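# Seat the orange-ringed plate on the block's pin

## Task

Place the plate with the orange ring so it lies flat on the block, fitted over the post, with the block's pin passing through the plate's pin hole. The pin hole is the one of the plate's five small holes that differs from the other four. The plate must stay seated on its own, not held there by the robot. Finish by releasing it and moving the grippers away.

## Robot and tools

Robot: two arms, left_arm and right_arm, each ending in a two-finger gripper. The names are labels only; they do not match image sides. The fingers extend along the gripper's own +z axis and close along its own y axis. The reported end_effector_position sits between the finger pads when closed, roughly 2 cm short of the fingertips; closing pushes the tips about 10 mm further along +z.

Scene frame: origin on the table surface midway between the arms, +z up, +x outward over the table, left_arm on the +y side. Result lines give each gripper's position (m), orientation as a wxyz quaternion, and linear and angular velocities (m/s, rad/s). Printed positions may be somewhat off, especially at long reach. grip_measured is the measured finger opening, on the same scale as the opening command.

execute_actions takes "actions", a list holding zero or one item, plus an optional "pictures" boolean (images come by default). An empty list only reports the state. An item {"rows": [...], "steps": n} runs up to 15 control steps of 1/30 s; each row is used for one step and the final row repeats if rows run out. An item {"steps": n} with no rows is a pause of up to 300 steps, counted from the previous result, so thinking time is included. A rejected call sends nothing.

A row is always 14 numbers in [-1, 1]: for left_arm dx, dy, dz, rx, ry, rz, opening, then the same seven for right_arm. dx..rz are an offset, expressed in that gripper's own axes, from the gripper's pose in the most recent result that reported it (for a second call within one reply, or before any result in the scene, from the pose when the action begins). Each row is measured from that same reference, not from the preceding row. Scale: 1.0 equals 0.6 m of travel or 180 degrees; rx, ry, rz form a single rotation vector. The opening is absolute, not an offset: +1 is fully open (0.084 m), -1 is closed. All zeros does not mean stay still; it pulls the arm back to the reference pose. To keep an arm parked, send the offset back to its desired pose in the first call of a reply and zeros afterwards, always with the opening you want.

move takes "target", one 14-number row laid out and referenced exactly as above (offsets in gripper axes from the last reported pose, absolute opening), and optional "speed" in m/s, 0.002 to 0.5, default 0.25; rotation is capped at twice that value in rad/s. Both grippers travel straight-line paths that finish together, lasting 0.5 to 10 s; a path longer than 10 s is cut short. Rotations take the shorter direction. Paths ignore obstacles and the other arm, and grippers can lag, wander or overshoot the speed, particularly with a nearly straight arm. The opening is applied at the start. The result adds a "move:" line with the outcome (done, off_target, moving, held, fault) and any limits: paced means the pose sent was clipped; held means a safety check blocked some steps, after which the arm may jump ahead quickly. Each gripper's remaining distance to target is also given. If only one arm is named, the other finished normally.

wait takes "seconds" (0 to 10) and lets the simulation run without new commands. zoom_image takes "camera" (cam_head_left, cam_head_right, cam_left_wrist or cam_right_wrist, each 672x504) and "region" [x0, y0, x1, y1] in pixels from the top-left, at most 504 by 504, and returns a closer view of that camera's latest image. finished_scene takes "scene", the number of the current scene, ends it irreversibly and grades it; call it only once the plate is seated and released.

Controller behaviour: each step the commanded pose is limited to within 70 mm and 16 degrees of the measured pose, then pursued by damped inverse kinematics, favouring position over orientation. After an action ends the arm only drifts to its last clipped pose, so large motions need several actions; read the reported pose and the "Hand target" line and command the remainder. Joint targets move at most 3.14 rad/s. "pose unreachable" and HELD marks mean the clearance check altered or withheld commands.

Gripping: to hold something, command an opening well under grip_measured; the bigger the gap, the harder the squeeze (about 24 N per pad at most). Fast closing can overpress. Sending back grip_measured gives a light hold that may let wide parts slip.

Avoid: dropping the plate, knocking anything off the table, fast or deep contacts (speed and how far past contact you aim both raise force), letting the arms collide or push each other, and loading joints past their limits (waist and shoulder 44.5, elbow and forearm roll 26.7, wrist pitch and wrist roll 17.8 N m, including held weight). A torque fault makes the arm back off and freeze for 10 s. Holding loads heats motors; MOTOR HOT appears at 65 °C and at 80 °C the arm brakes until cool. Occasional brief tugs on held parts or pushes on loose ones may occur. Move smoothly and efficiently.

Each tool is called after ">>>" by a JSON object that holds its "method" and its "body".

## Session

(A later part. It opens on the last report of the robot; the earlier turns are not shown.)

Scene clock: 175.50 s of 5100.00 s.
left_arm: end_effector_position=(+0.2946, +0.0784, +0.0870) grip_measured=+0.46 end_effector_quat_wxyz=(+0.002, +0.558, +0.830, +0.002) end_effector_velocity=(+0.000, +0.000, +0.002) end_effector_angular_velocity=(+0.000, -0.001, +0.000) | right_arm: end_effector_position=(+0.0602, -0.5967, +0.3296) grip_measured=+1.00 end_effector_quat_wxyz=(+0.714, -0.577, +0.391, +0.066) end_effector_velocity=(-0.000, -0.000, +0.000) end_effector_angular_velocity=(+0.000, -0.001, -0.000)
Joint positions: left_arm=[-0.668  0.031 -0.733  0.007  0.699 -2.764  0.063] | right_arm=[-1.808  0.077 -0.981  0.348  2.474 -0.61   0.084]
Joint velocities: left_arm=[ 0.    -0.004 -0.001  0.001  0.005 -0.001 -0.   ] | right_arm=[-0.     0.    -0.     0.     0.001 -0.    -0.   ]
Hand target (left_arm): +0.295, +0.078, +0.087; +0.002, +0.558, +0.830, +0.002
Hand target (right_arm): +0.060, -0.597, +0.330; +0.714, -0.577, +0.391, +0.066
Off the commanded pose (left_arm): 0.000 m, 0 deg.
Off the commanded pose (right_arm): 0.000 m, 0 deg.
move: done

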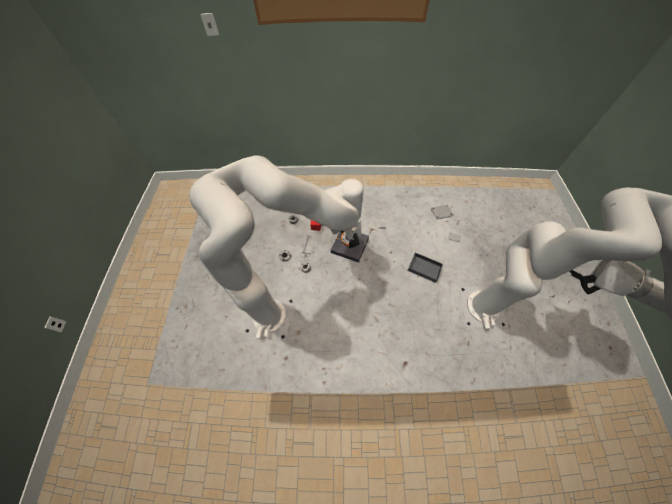

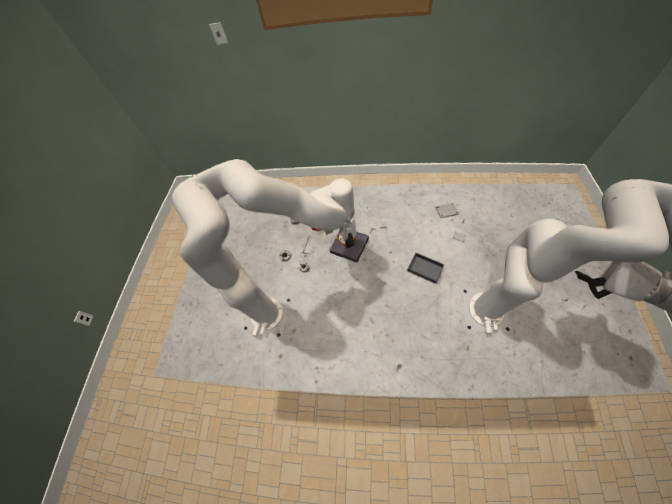

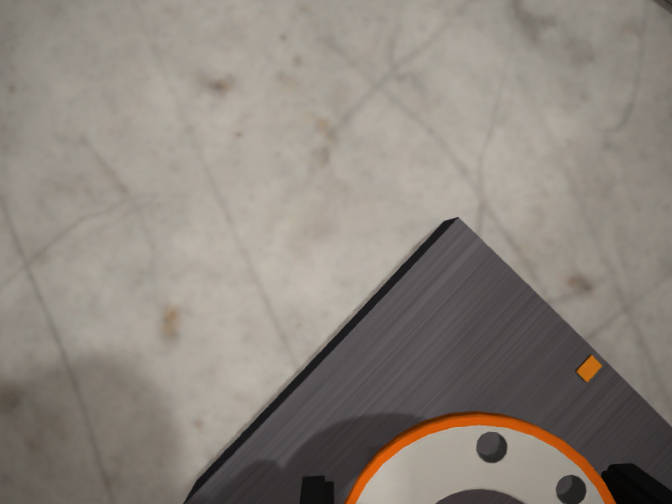

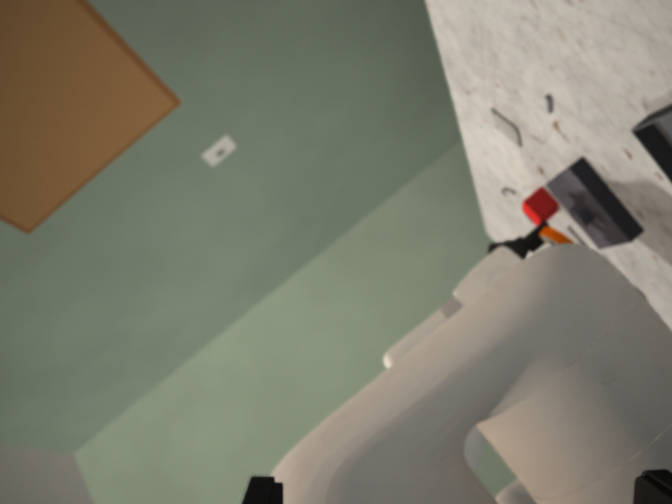

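>>> {"method": "move", "body": {"target": [0.126,-0.168,0,0,0,0,0.1, 0,0,0,0,0,0,1], "speed": 0.15}}

>>> {"method": "move", "body": {"target": [0,0,0.108,0,0,0,0.1, 0,0,0,0,0,0,1], "speed": 0.05}}

>>> {"method": "move", "body": {"target": [0,0,0,0,0,0,1, 0,0,0,0,0,0,1], "speed": 0.05}}

>>> {"method": "move", "body": {"target": [-0.03,0,-0.15,0,0,0,1, 0,0,0,0,0,0,1], "speed": 0.12}}

Scene clock: 203.30 s of 5100.00 s.
left_arm: end_effector_position=(+0.1730, +0.1101, +0.0862) grip_measured=+0.46 end_effector_quat_wxyz=(+0.002, +0.558, +0.830, +0.002) end_effector_velocity=(-0.003, +0.001, -0.000) end_effector_angular_velocity=(+0.001, +0.001, +0.001) | right_arm: end_effector_position=(+0.0602, -0.5967, +0.3296) grip_measured=+1.00 end_effector_quat_wxyz=(+0.714, -0.577, +0.391, +0.066) end_effector_velocity=(-0.000, -0.000, -0.000) end_effector_angular_velocity=(-0.000, +0.001, +0.000)
Joint positions: left_arm=[-0.874 -0.304 -0.379  0.008  0.68  -2.972  0.063] | right_arm=[-1.808  0.077 -0.981  0.348  2.474 -0.61   0.084]
Joint velocities: left_arm=[-0.005 -0.008  0.008 -0.     0.002 -0.006  0.   ] | right_arm=[-0. -0. -0. -0. -0.  0. -0.]
Hand target (left_arm): +0.173, +0.110, +0.086; +0.002, +0.558, +0.830, +0.002
Hand target (right_arm): +0.060, -0.597, +0.330; +0.714, -0.577, +0.391, +0.066
Off the commanded pose (left_arm): 0.001 m, 0 deg.
Off the commanded pose (right_arm): 0.000 m, 0 deg.
After step 90, 23.47 s passed at rest.
move: done

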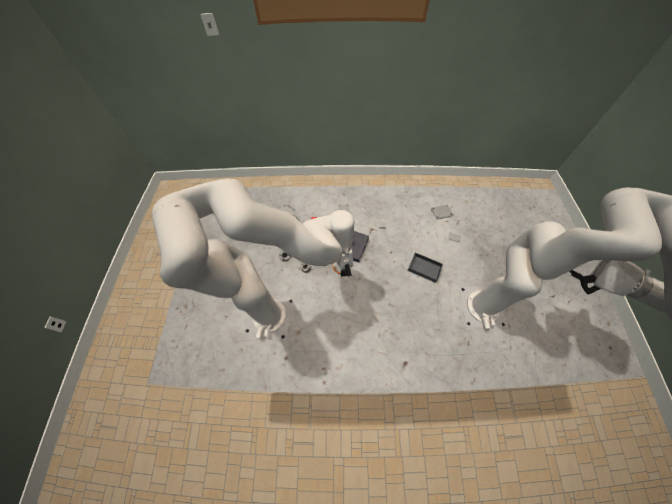

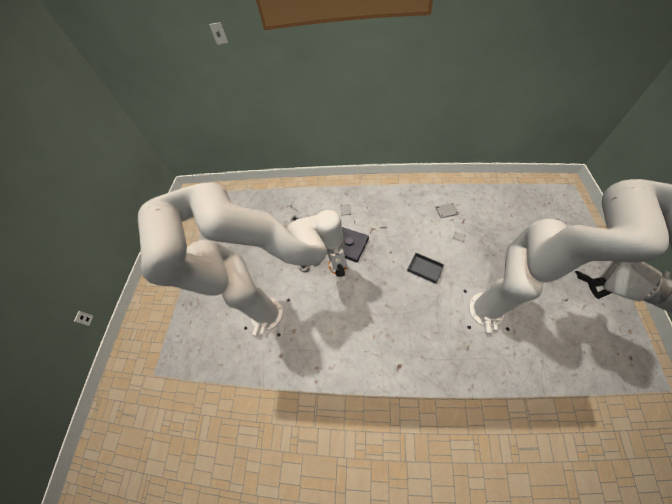

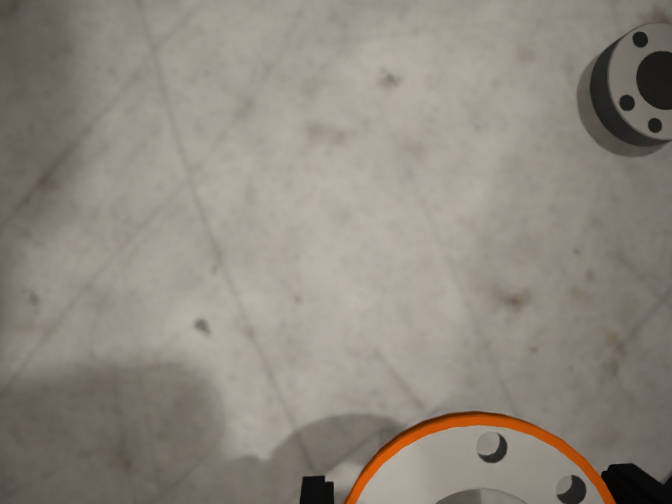

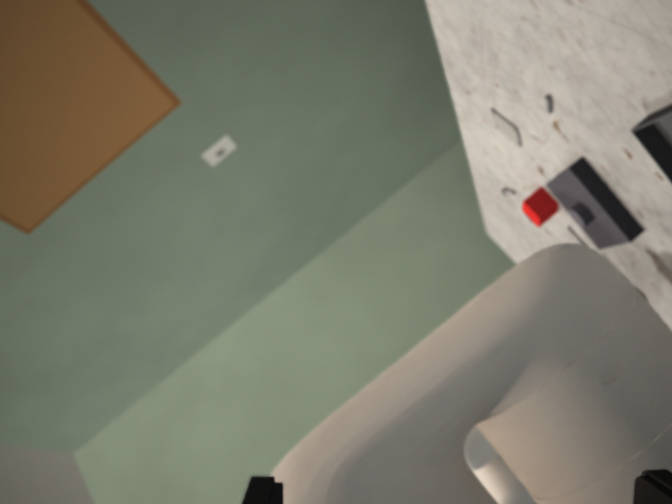

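Scene clock: 204.93 s of 5100.00 s.
left_arm: end_effector_position=(+0.1735, +0.1100, +0.0218) grip_measured=+0.46 end_effector_quat_wxyz=(+0.002, +0.558, +0.830, +0.002) end_effector_velocity=(+0.000, -0.000, -0.002) end_effector_angular_velocity=(-0.000, -0.001, -0.000) | right_arm: end_effector_position=(+0.0602, -0.5967, +0.3296) grip_measured=+1.00 end_effector_quat_wxyz=(+0.714, -0.577, +0.391, +0.066) end_effector_velocity=(+0.000, +0.000, +0.000) end_effector_angular_velocity=(+0.001, -0.001, +0.000)
Joint positions: left_arm=[-0.872 -0.074 -0.344  0.013  0.416 -2.975  0.063] | right_arm=[-1.808  0.077 -0.981  0.348  2.474 -0.61   0.084]
Joint velocities: left_arm=[-0.     0.008 -0.     0.001 -0.008 -0.001  0.   ] | right_arm=[ 0.001 -0.     0.     0.001  0.001  0.    -0.   ]
Hand target (left_arm): +0.173, +0.110, +0.022; +0.002, +0.558, +0.830, +0.002
Hand target (right_arm): +0.060, -0.597, +0.330; +0.714, -0.577, +0.391, +0.066
Off the commanded pose (left_arm): 0.000 m, 0 deg.
Off the commanded pose (right_arm): 0.000 m, 0 deg.
move: done

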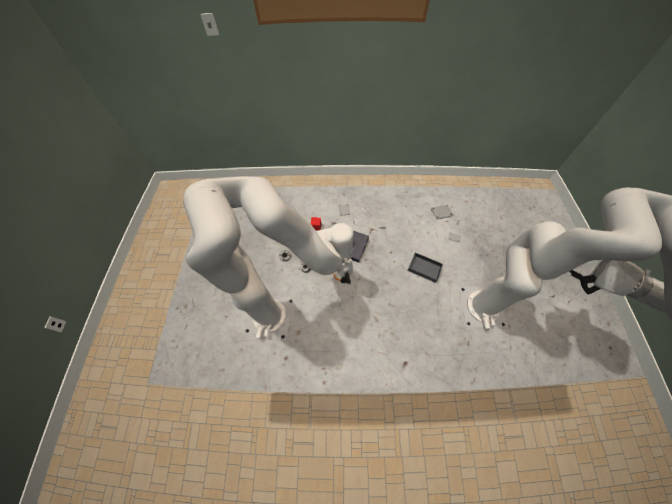

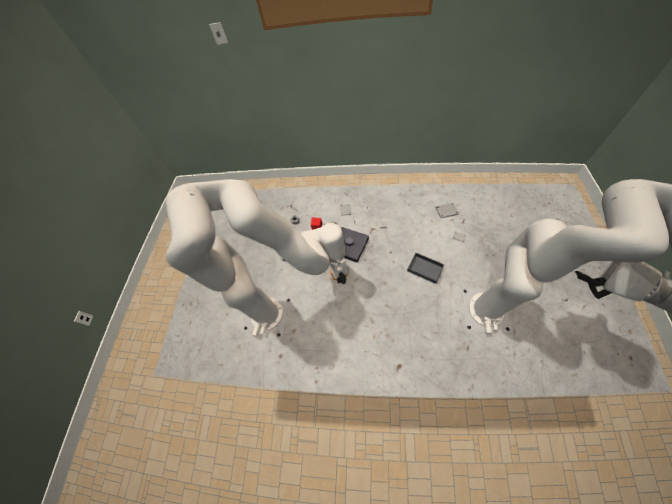

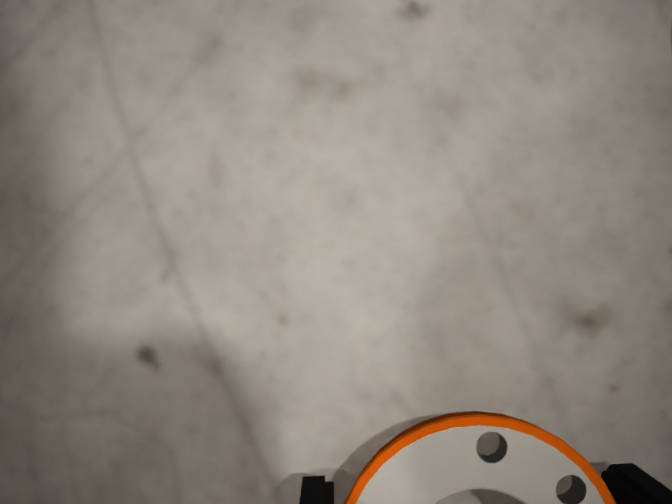

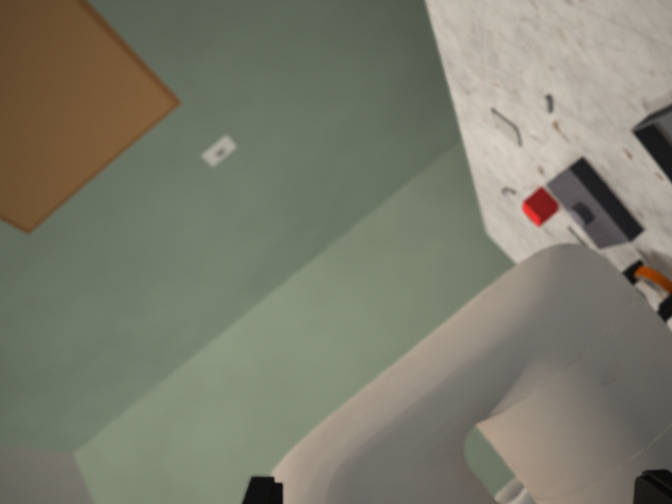

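Scene clock: 205.43 s of 5100.00 s.
left_arm: end_effector_position=(+0.1735, +0.1100, +0.0218) grip_measured=+1.00 end_effector_quat_wxyz=(+0.002, +0.558, +0.830, +0.002) end_effector_velocity=(-0.000, -0.000, -0.000) end_effector_angular_velocity=(+0.001, +0.001, -0.000) | right_arm: end_effector_position=(+0.0602, -0.5967, +0.3296) grip_measured=+1.00 end_effector_quat_wxyz=(+0.714, -0.577, +0.391, +0.066) end_effector_velocity=(+0.000, +0.000, +0.000) end_effector_angular_velocity=(+0.000, -0.002, +0.000)
Joint positions: left_arm=[-0.872 -0.074 -0.344  0.013  0.416 -2.975  0.084] | right_arm=[-1.808  0.077 -0.981  0.348  2.474 -0.61   0.084]
Joint velocities: left_arm=[-0.001  0.001 -0.    -0.     0.001 -0.001 -0.   ] | right_arm=[ 0.001 -0.     0.001  0.001  0.    -0.     0.   ]
Hand target (left_arm): +0.173, +0.110, +0.022; +0.002, +0.558, +0.830, +0.002
Hand target (right_arm): +0.060, -0.597, +0.330; +0.714, -0.577, +0.391, +0.066
Off the commanded pose (left_arm): 0.000 m, 0 deg.
Off the commanded pose (right_arm): 0.000 m, 0 deg.
move: done

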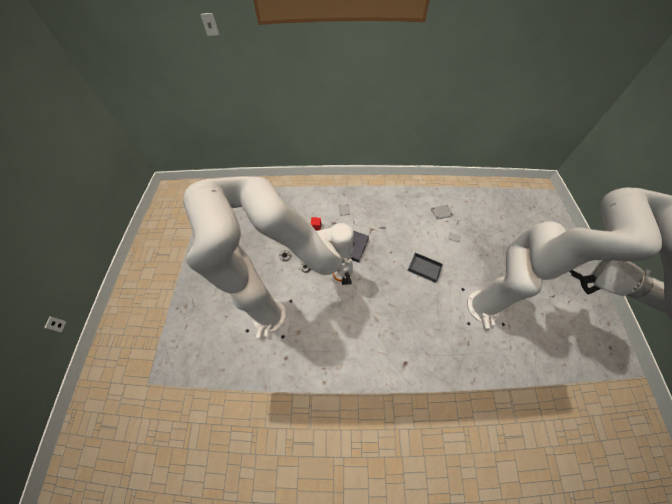

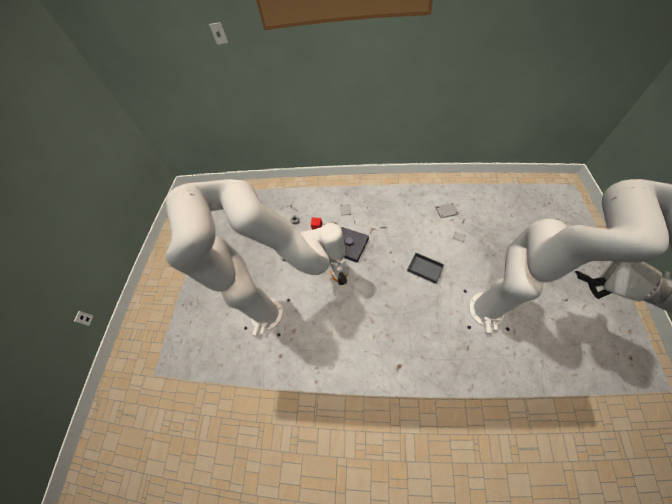

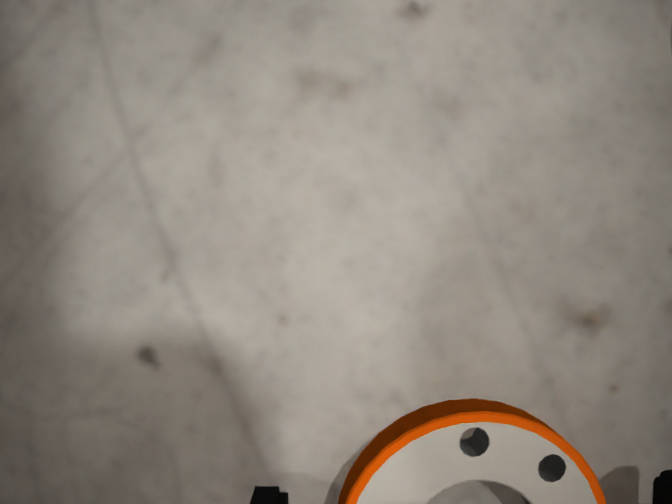

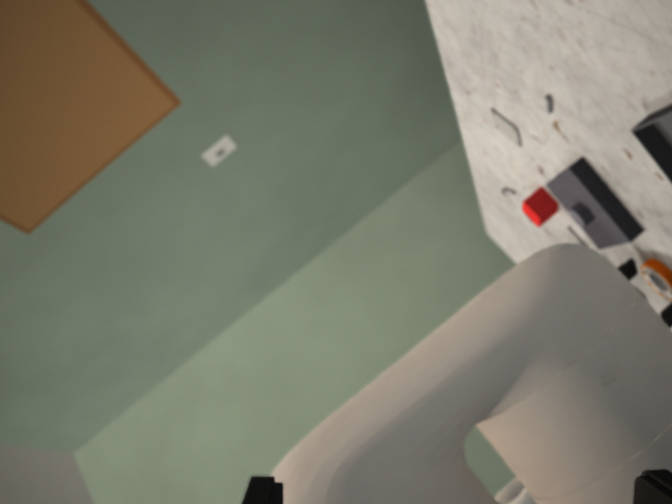

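Scene clock: 206.60 s of 5100.00 s.
left_arm: end_effector_position=(+0.1796, +0.0936, +0.1111) grip_measured=+1.00 end_effector_quat_wxyz=(+0.002, +0.558, +0.830, +0.002) end_effector_velocity=(+0.001, -0.001, +0.004) end_effector_angular_velocity=(-0.002, -0.001, +0.002) | right_arm: end_effector_position=(+0.0602, -0.5967, +0.3296) grip_measured=+1.00 end_effector_quat_wxyz=(+0.714, -0.577, +0.391, +0.066) end_effector_velocity=(+0.000, +0.000, -0.000) end_effector_angular_velocity=(-0.000, +0.001, +0.001)
Joint positions: left_arm=[-0.884 -0.305 -0.465  0.007  0.768 -2.98   0.084] | right_arm=[-1.808  0.077 -0.981  0.348  2.474 -0.61   0.084]
Joint velocities: left_arm=[-0.    -0.007 -0.007 -0.     0.012 -0.002 -0.   ] | right_arm=[ 0.001 -0.     0.    -0.    -0.001  0.     0.   ]
Hand target (left_arm): +0.180, +0.093, +0.112; +0.002, +0.558, +0.830, +0.002
Hand target (right_arm): +0.060, -0.597, +0.330; +0.714, -0.577, +0.391, +0.066
Off the commanded pose (left_arm): 0.001 m, 0 deg.
Off the commanded pose (right_arm): 0.000 m, 0 deg.
move: done

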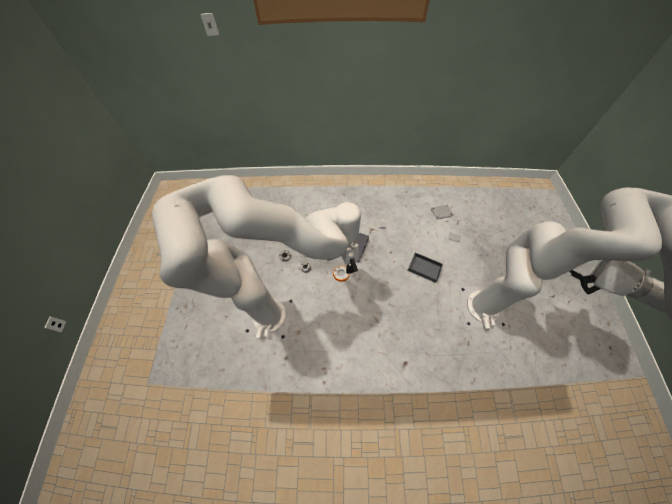

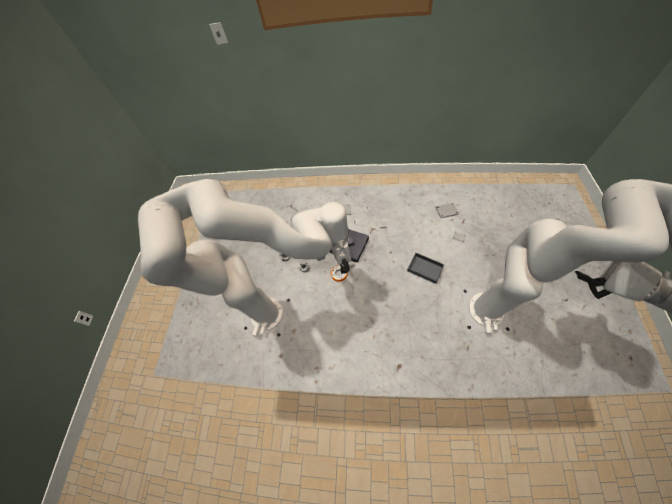

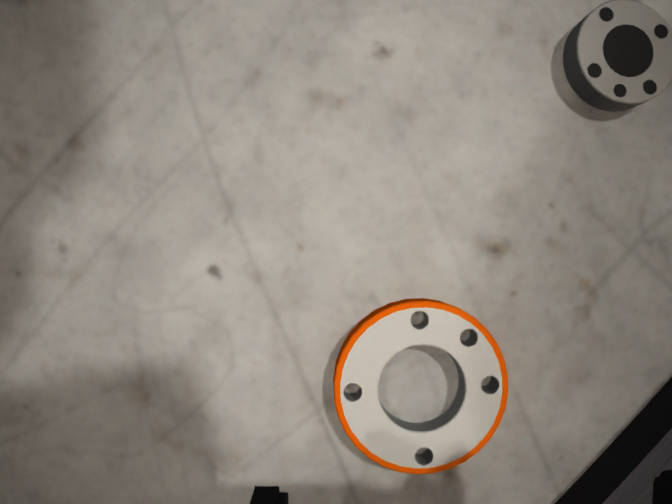

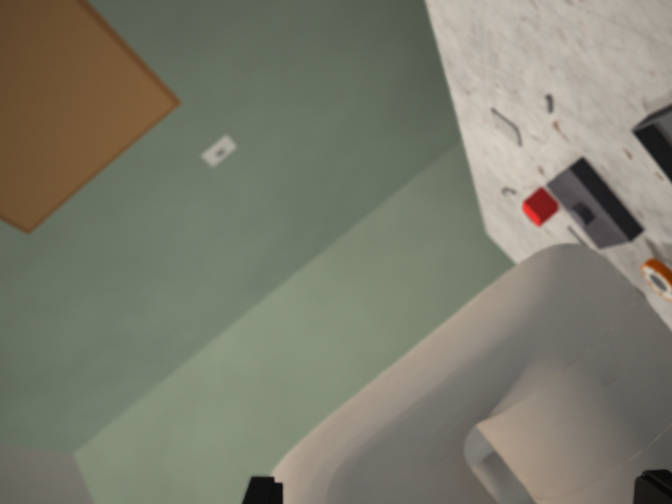

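>>> {"method": "move", "body": {"target": [-0.107,0.176,0.06,0,0,0.5,0.4, 0,0,0,0,0,0,1], "speed": 0.3}}

>>> {"method": "move", "body": {"target": [0,0,0.038,0,0,0,0.4, 0,0,0,0,0,0,1], "speed": 0.04}}

>>> {"method": "move", "body": {"target": [0,0,0,0,0,0,-0.6, 0,0,0,0,0,0,1], "speed": 0.04}}

Scene clock: 217.10 s of 5100.00 s.
left_arm: end_effector_position=(+0.3017, +0.0742, +0.0760) grip_measured=+0.39 end_effector_quat_wxyz=(-0.000, +0.981, +0.192, +0.003) end_effector_velocity=(+0.001, -0.000, -0.000) end_effector_angular_velocity=(-0.001, +0.002, -0.007) | right_arm: end_effector_position=(+0.0602, -0.5967, +0.3296) grip_measured=+1.00 end_effector_quat_wxyz=(+0.714, -0.577, +0.391, +0.066) end_effector_velocity=(-0.000, +0.000, -0.000) end_effector_angular_velocity=(+0.000, +0.000, -0.002)
Joint positions: left_arm=[-0.663  0.08  -0.755  0.008  0.672 -1.189  0.061] | right_arm=[-1.808  0.077 -0.981  0.348  2.474 -0.61   0.084]
Joint velocities: left_arm=[ 0.002  0.003 -0.003 -0.004 -0.     0.012 -0.   ] | right_arm=[-0.002 -0.     0.    -0.001  0.    -0.     0.   ]
Hand target (left_arm): +0.302, +0.074, +0.076; -0.000, +0.981, +0.192, +0.003
Hand target (right_arm): +0.060, -0.597, +0.330; +0.714, -0.577, +0.391, +0.066
Off the commanded pose (left_arm): 0.000 m, 0 deg.
Off the commanded pose (right_arm): 0.000 m, 0 deg.
After step 90, 4.37 s passed at rest.
move: done

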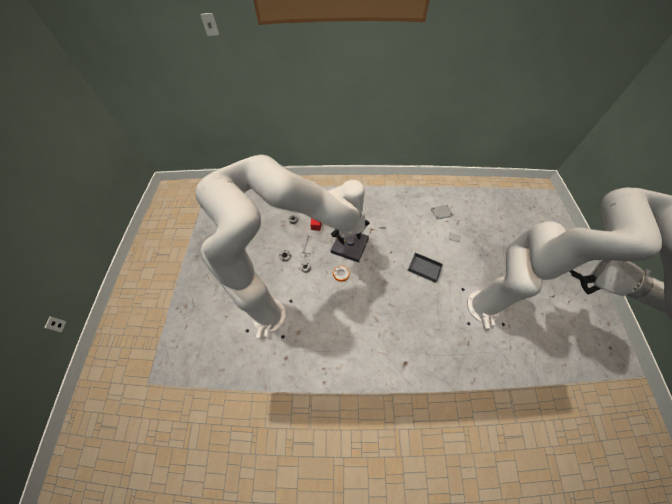

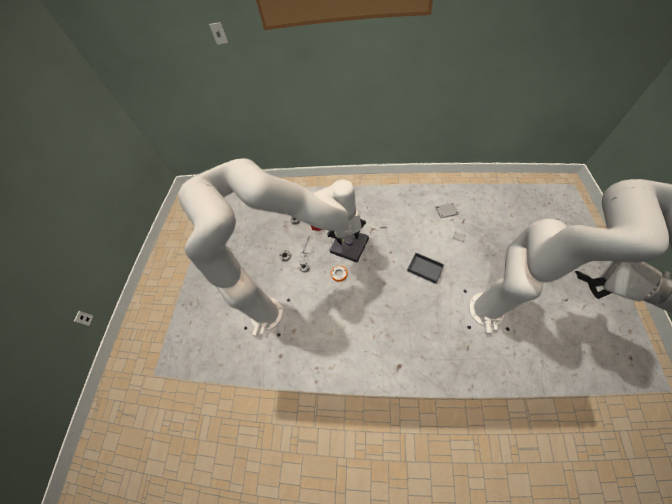

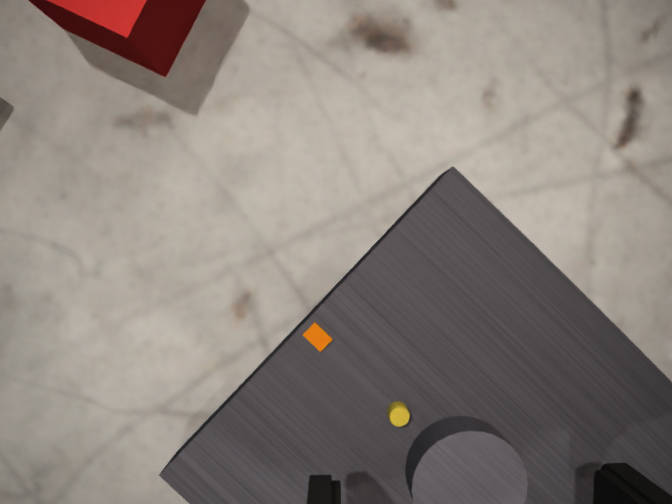

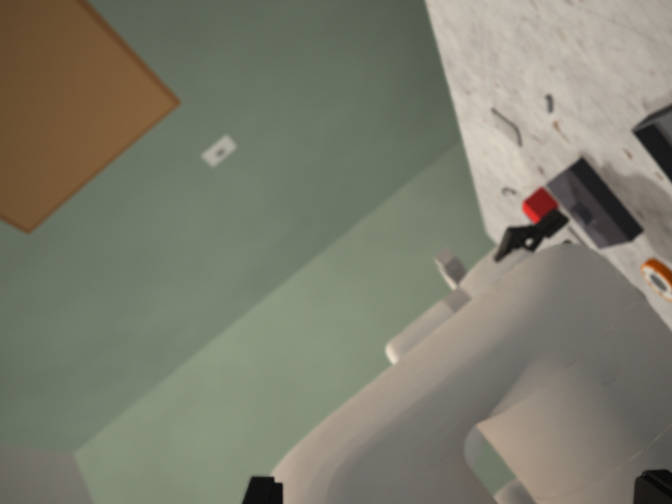

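Scene clock: 217.97 s of 5100.00 s.
left_arm: end_effector_position=(+0.3019, +0.0742, +0.0535) grip_measured=+0.39 end_effector_quat_wxyz=(-0.000, +0.981, +0.192, +0.003) end_effector_velocity=(+0.001, -0.001, -0.000) end_effector_angular_velocity=(-0.003, -0.003, -0.001) | right_arm: end_effector_position=(+0.0602, -0.5967, +0.3296) grip_measured=+1.00 end_effector_quat_wxyz=(+0.714, -0.577, +0.391, +0.066) end_effector_velocity=(-0.000, -0.000, -0.000) end_effector_angular_velocity=(-0.000, -0.001, -0.002)
Joint positions: left_arm=[-0.662  0.136 -0.743  0.008  0.605 -1.19   0.061] | right_arm=[-1.808  0.077 -0.981  0.348  2.474 -0.61   0.084]
Joint velocities: left_arm=[-0.001  0.003 -0.001  0.    -0.006 -0.     0.   ] | right_arm=[-0.002  0.     0.     0.001 -0.    -0.     0.   ]
Hand target (left_arm): +0.302, +0.074, +0.053; -0.000, +0.981, +0.192, +0.003
Hand target (right_arm): +0.060, -0.597, +0.330; +0.714, -0.577, +0.391, +0.066
Off the commanded pose (left_arm): 0.000 m, 0 deg.
Off the commanded pose (right_arm): 0.000 m, 0 deg.
move: done

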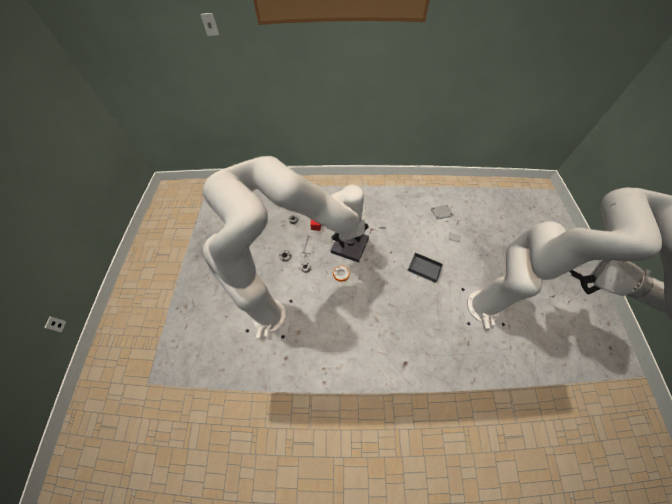

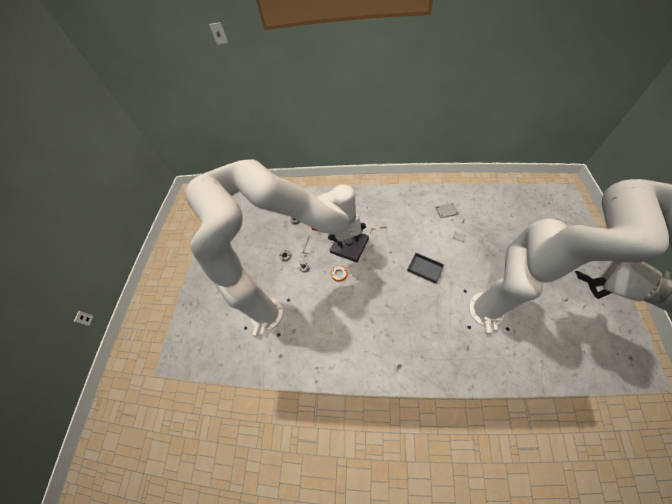

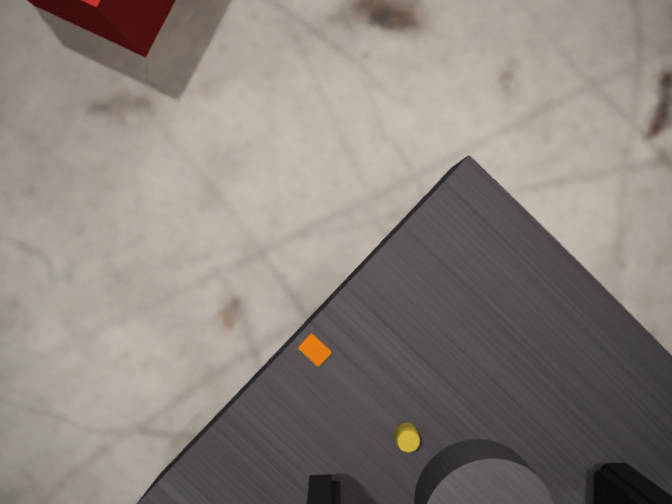

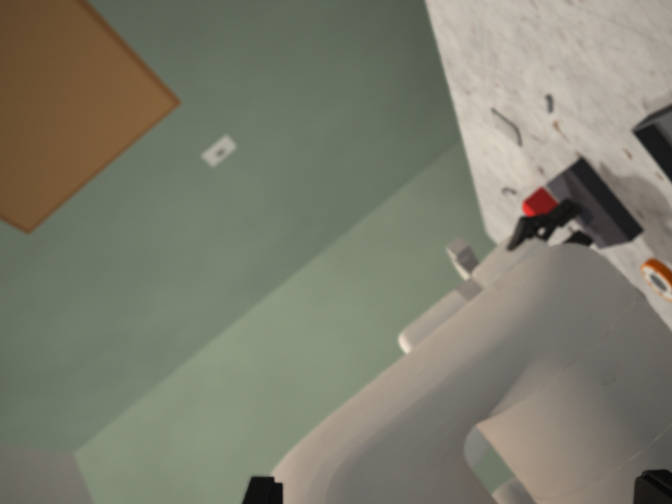

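Scene clock: 218.47 s of 5100.00 s.
left_arm: end_effector_position=(+0.3024, +0.0735, +0.0541) grip_measured=-0.31 end_effector_quat_wxyz=(+0.001, +0.981, +0.192, +0.003) end_effector_velocity=(-0.000, +0.000, -0.000) end_effector_angular_velocity=(+0.001, -0.000, -0.002) | right_arm: end_effector_position=(+0.0602, -0.5967, +0.3296) grip_measured=+1.00 end_effector_quat_wxyz=(+0.714, -0.577, +0.391, +0.066) end_effector_velocity=(-0.000, +0.000, -0.000) end_effector_angular_velocity=(+0.000, +0.000, +0.000)
Joint positions: left_arm=[-0.663  0.135 -0.745  0.008  0.604 -1.19   0.03 ] | right_arm=[-1.808  0.077 -0.981  0.348  2.474 -0.61   0.084]
Joint velocities: left_arm=[-0.    -0.     0.001  0.002  0.     0.     0.   ] | right_arm=[-0.     0.     0.    -0.001 -0.    -0.001 -0.   ]
Hand target (left_arm): +0.302, +0.074, +0.054; -0.000, +0.981, +0.192, +0.003
Hand target (right_arm): +0.060, -0.597, +0.330; +0.714, -0.577, +0.391, +0.066
Off the commanded pose (left_arm): 0.001 m, 0 deg.
Off the commanded pose (right_arm): 0.000 m, 0 deg.
move: done

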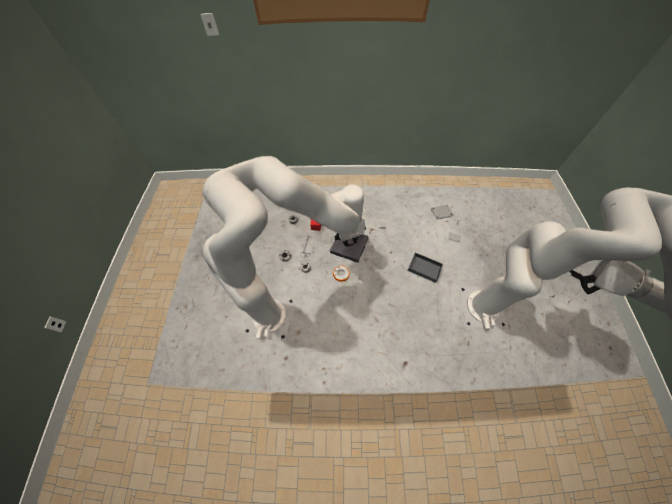

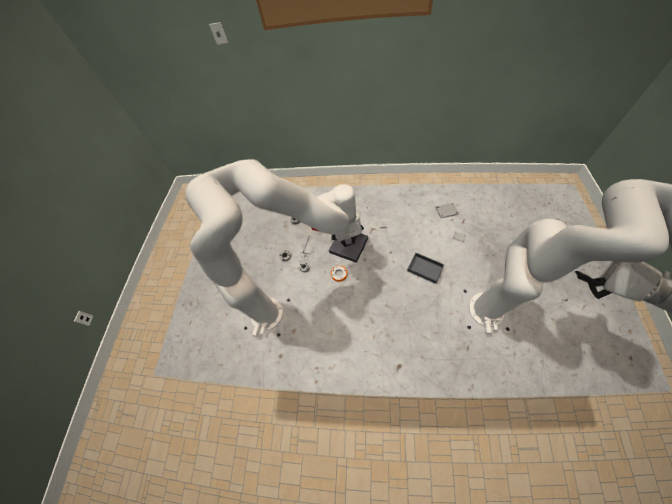

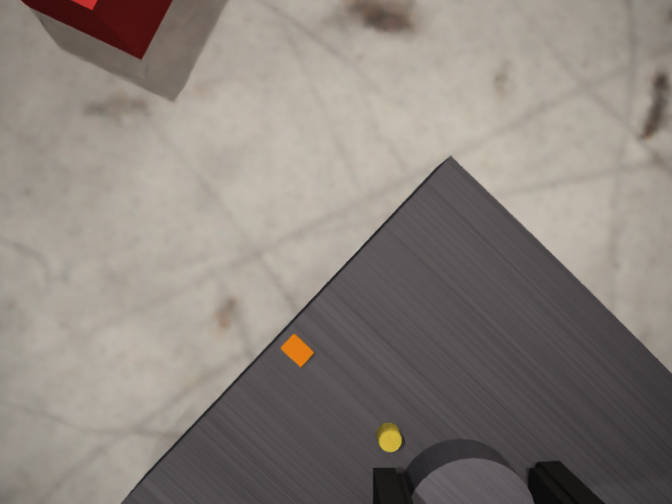

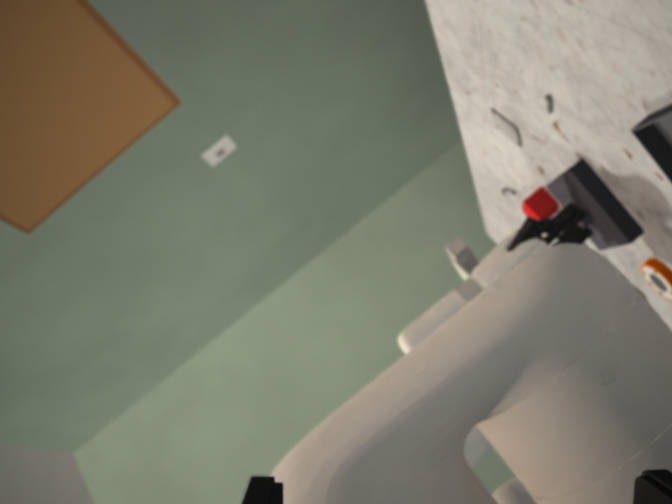

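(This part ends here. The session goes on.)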